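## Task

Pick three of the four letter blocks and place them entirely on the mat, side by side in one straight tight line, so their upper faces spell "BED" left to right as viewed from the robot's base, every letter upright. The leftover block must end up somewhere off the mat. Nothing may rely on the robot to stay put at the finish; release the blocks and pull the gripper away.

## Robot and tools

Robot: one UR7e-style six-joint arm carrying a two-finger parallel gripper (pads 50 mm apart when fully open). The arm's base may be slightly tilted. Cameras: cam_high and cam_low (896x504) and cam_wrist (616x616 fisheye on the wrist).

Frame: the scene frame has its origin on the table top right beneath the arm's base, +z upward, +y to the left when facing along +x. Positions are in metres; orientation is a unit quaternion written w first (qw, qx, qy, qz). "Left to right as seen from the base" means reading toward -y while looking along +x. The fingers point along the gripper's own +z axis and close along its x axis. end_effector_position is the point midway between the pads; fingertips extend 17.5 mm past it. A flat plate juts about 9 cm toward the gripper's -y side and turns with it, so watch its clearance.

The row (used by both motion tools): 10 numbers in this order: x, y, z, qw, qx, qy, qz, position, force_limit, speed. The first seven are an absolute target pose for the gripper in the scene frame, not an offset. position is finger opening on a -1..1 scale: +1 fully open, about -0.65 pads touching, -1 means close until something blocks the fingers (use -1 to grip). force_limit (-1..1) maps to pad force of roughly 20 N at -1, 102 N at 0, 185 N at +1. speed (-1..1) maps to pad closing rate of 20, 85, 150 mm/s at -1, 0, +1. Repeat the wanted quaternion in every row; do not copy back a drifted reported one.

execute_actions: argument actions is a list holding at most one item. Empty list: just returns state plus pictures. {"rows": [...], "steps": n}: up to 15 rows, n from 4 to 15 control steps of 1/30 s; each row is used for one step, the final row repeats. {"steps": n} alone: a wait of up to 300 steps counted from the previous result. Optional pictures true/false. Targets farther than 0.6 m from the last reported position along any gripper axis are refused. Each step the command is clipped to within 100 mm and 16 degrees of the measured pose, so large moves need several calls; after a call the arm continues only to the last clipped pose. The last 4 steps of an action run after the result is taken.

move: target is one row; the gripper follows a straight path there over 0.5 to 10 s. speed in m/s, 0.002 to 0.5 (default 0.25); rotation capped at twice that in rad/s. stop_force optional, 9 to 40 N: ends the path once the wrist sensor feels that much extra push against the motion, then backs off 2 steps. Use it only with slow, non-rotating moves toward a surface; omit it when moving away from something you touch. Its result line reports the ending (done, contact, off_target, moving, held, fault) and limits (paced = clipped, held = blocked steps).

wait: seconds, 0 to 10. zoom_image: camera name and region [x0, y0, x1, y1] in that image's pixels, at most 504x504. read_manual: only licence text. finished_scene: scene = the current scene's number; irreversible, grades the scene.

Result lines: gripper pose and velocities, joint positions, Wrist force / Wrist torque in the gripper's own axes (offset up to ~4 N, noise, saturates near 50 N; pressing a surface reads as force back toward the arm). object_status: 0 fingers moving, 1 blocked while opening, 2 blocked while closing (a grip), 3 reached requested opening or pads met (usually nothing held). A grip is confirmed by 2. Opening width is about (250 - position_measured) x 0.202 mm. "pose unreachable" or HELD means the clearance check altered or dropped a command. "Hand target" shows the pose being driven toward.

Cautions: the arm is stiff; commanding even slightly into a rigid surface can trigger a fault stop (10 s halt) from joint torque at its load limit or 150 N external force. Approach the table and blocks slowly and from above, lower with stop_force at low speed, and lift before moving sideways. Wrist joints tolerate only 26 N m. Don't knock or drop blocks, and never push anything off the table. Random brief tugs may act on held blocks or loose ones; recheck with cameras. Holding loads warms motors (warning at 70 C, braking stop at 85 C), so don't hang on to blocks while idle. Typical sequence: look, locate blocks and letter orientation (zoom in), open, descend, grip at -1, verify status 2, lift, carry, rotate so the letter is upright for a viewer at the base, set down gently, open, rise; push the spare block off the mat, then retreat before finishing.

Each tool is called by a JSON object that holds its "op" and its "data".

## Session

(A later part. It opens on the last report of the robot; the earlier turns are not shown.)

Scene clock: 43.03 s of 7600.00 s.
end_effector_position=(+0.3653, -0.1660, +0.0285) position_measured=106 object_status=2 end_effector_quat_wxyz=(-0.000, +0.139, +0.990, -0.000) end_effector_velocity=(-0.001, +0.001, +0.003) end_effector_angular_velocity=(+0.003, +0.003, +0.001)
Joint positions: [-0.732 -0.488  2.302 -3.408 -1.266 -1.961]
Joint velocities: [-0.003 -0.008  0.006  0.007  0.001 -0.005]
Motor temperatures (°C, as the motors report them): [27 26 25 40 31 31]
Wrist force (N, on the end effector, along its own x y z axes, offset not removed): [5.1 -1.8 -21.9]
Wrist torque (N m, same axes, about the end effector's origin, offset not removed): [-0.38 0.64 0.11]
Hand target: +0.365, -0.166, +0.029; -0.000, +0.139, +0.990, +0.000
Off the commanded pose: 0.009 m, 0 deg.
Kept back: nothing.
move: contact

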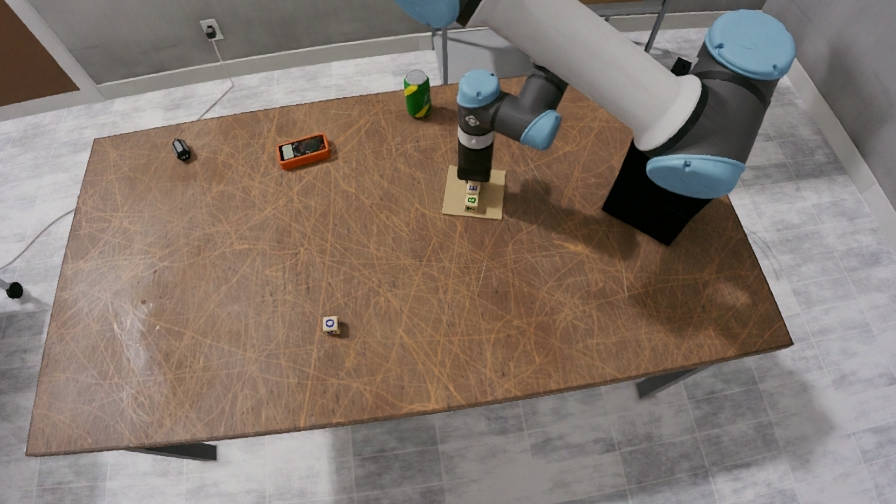

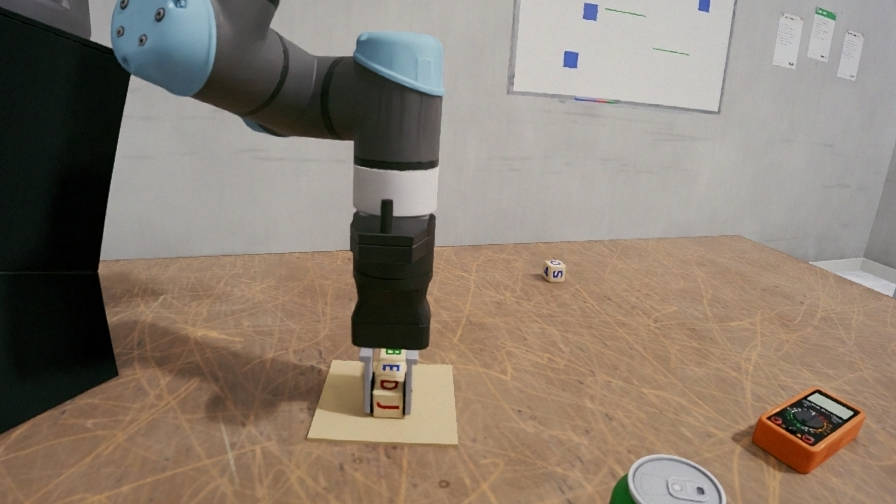

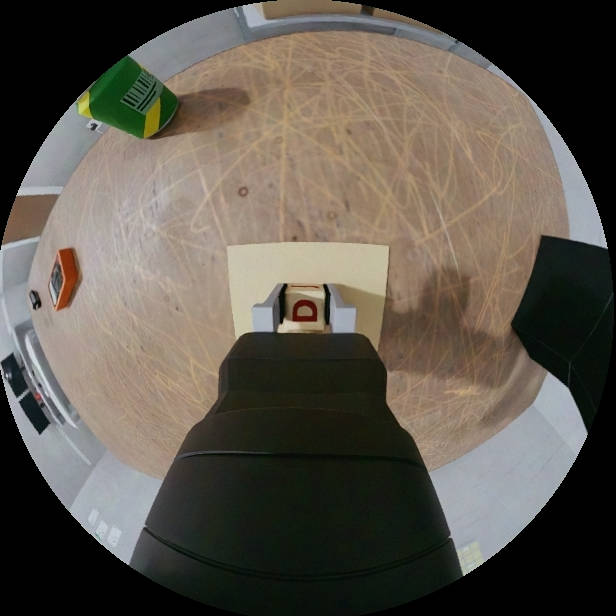

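{"op": "move", "data": {"target": [0.3653,-0.166,0.029,0,-0.1392,-0.9903,0,1,-0.6,0]}}

{"op": "move", "data": {"target": [0.375,-0.13,0.2,0,-0.1392,-0.9903,0,1,-0.6,0]}}

{"op": "zoom_image", "data": {"camera": "cam_wrist", "region": [240,200,370,330]}}

Scene clock: 43.97 s of 7600.00 s.
end_effector_position=(+0.3653, -0.1660, +0.0290) position_measured=3 object_status=3 end_effector_quat_wxyz=(-0.000, +0.139, +0.990, +0.000) end_effector_velocity=(+0.001, +0.000, +0.000) end_effector_angular_velocity=(+0.001, -0.003, +0.001)
Joint positions: [-0.732 -0.489  2.303 -3.407 -1.266 -1.961]
Joint velocities: [-0.    -0.001  0.    -0.002  0.003  0.   ]
Motor temperatures (°C, as the motors report them): [27 26 25 40 31 31]
Wrist force (N, on the end effector, along its own x y z axes, offset not removed): [-1.6 0.4 -2.2]
Wrist torque (N m, same axes, about the end effector's origin, offset not removed): [-0.17 0.41 0.06]
Hand target: +0.365, -0.166, +0.029; +0.000, +0.139, +0.990, +0.000
Off the commanded pose: 0.000 m, 0 deg.
Kept back: nothing.
move: done

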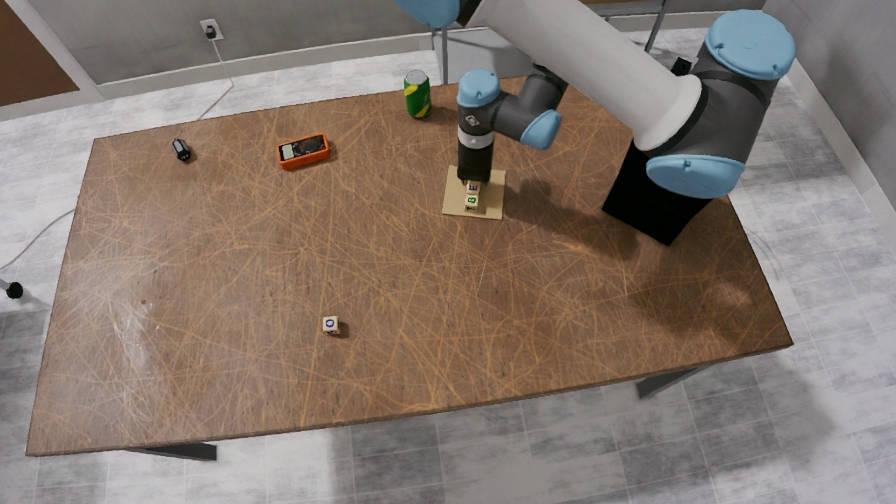

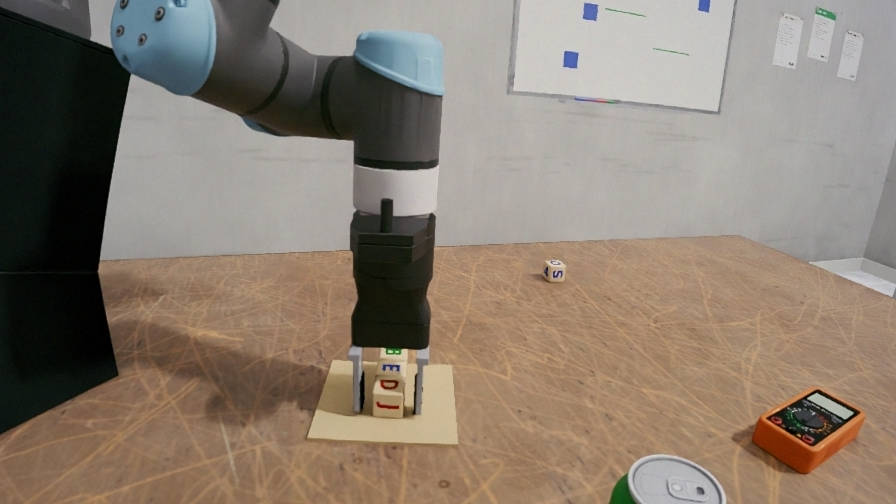

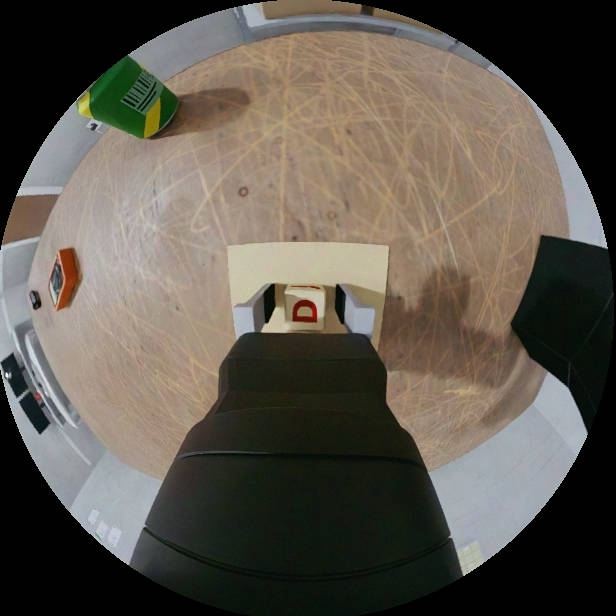

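Scene clock: 45.30 s of 7600.00 s.
end_effector_position=(+0.3748, -0.1300, +0.1998) position_measured=3 object_status=3 end_effector_quat_wxyz=(+0.000, +0.139, +0.990, +0.000) end_effector_velocity=(+0.001, -0.001, +0.001) end_effector_angular_velocity=(-0.002, -0.001, +0.001)
Joint positions: [-0.784 -1.108  2.51  -2.98  -1.265 -2.016]
Joint velocities: [-0.001 -0.005 -0.002  0.005 -0.001 -0.   ]
Motor temperatures (°C, as the motors report them): [27 26 25 40 31 31]
Wrist force (N, on the end effector, along its own x y z axes, offset not removed): [-0.3 1.6 -2.0]
Wrist torque (N m, same axes, about the end effector's origin, offset not removed): [0.02 0.26 -0.01]
Hand target: +0.375, -0.130, +0.200; +0.000, +0.139, +0.990, +0.000
Off the commanded pose: 0.000 m, 0 deg.
Kept back: nothing.
move: done

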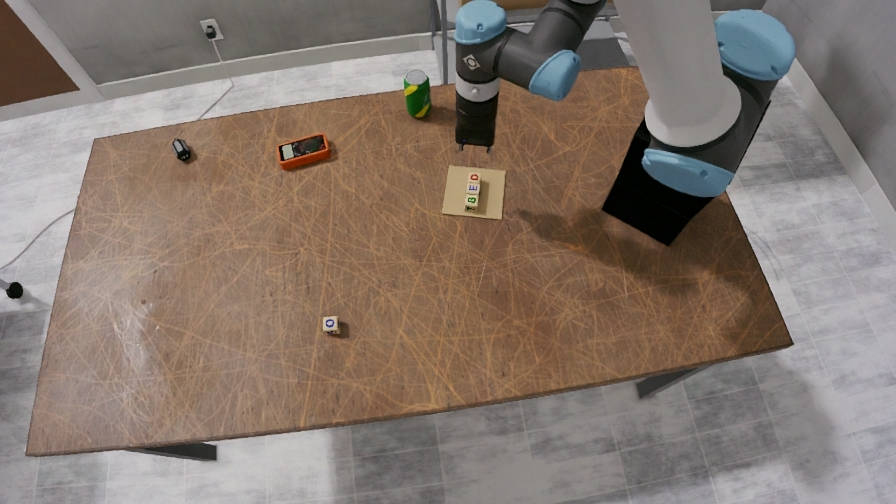

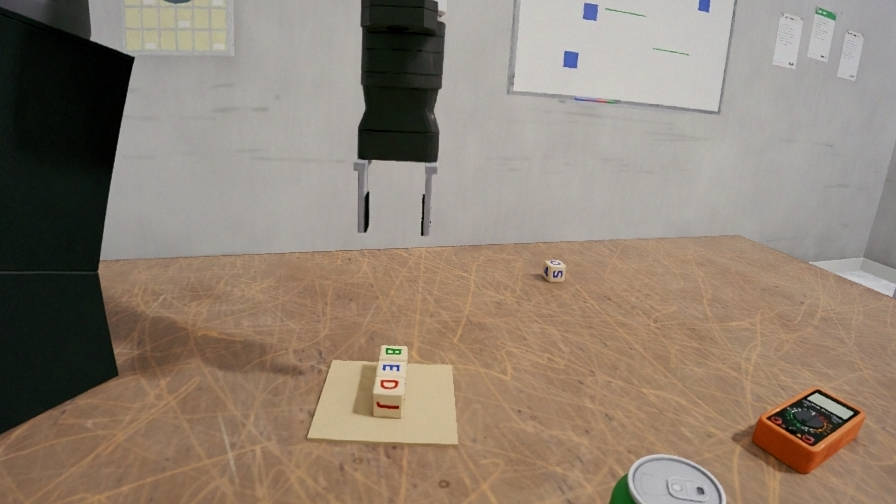

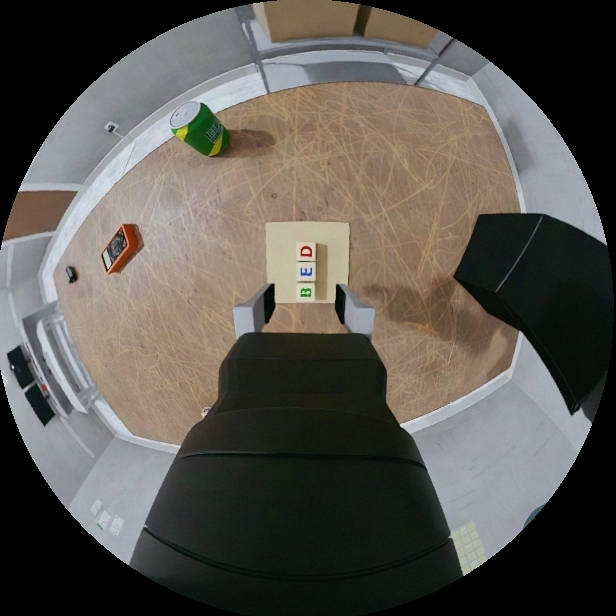

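Region (240, 200, 370, 330) of cam_wrist's 616x616 image, scaled by 3.877, with more detail than that image has.

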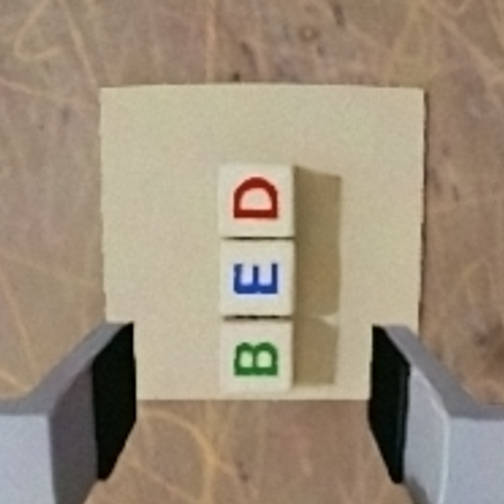

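{"op": "finished_scene", "data": {"scene": 2}}

The scene is finished: the task was done.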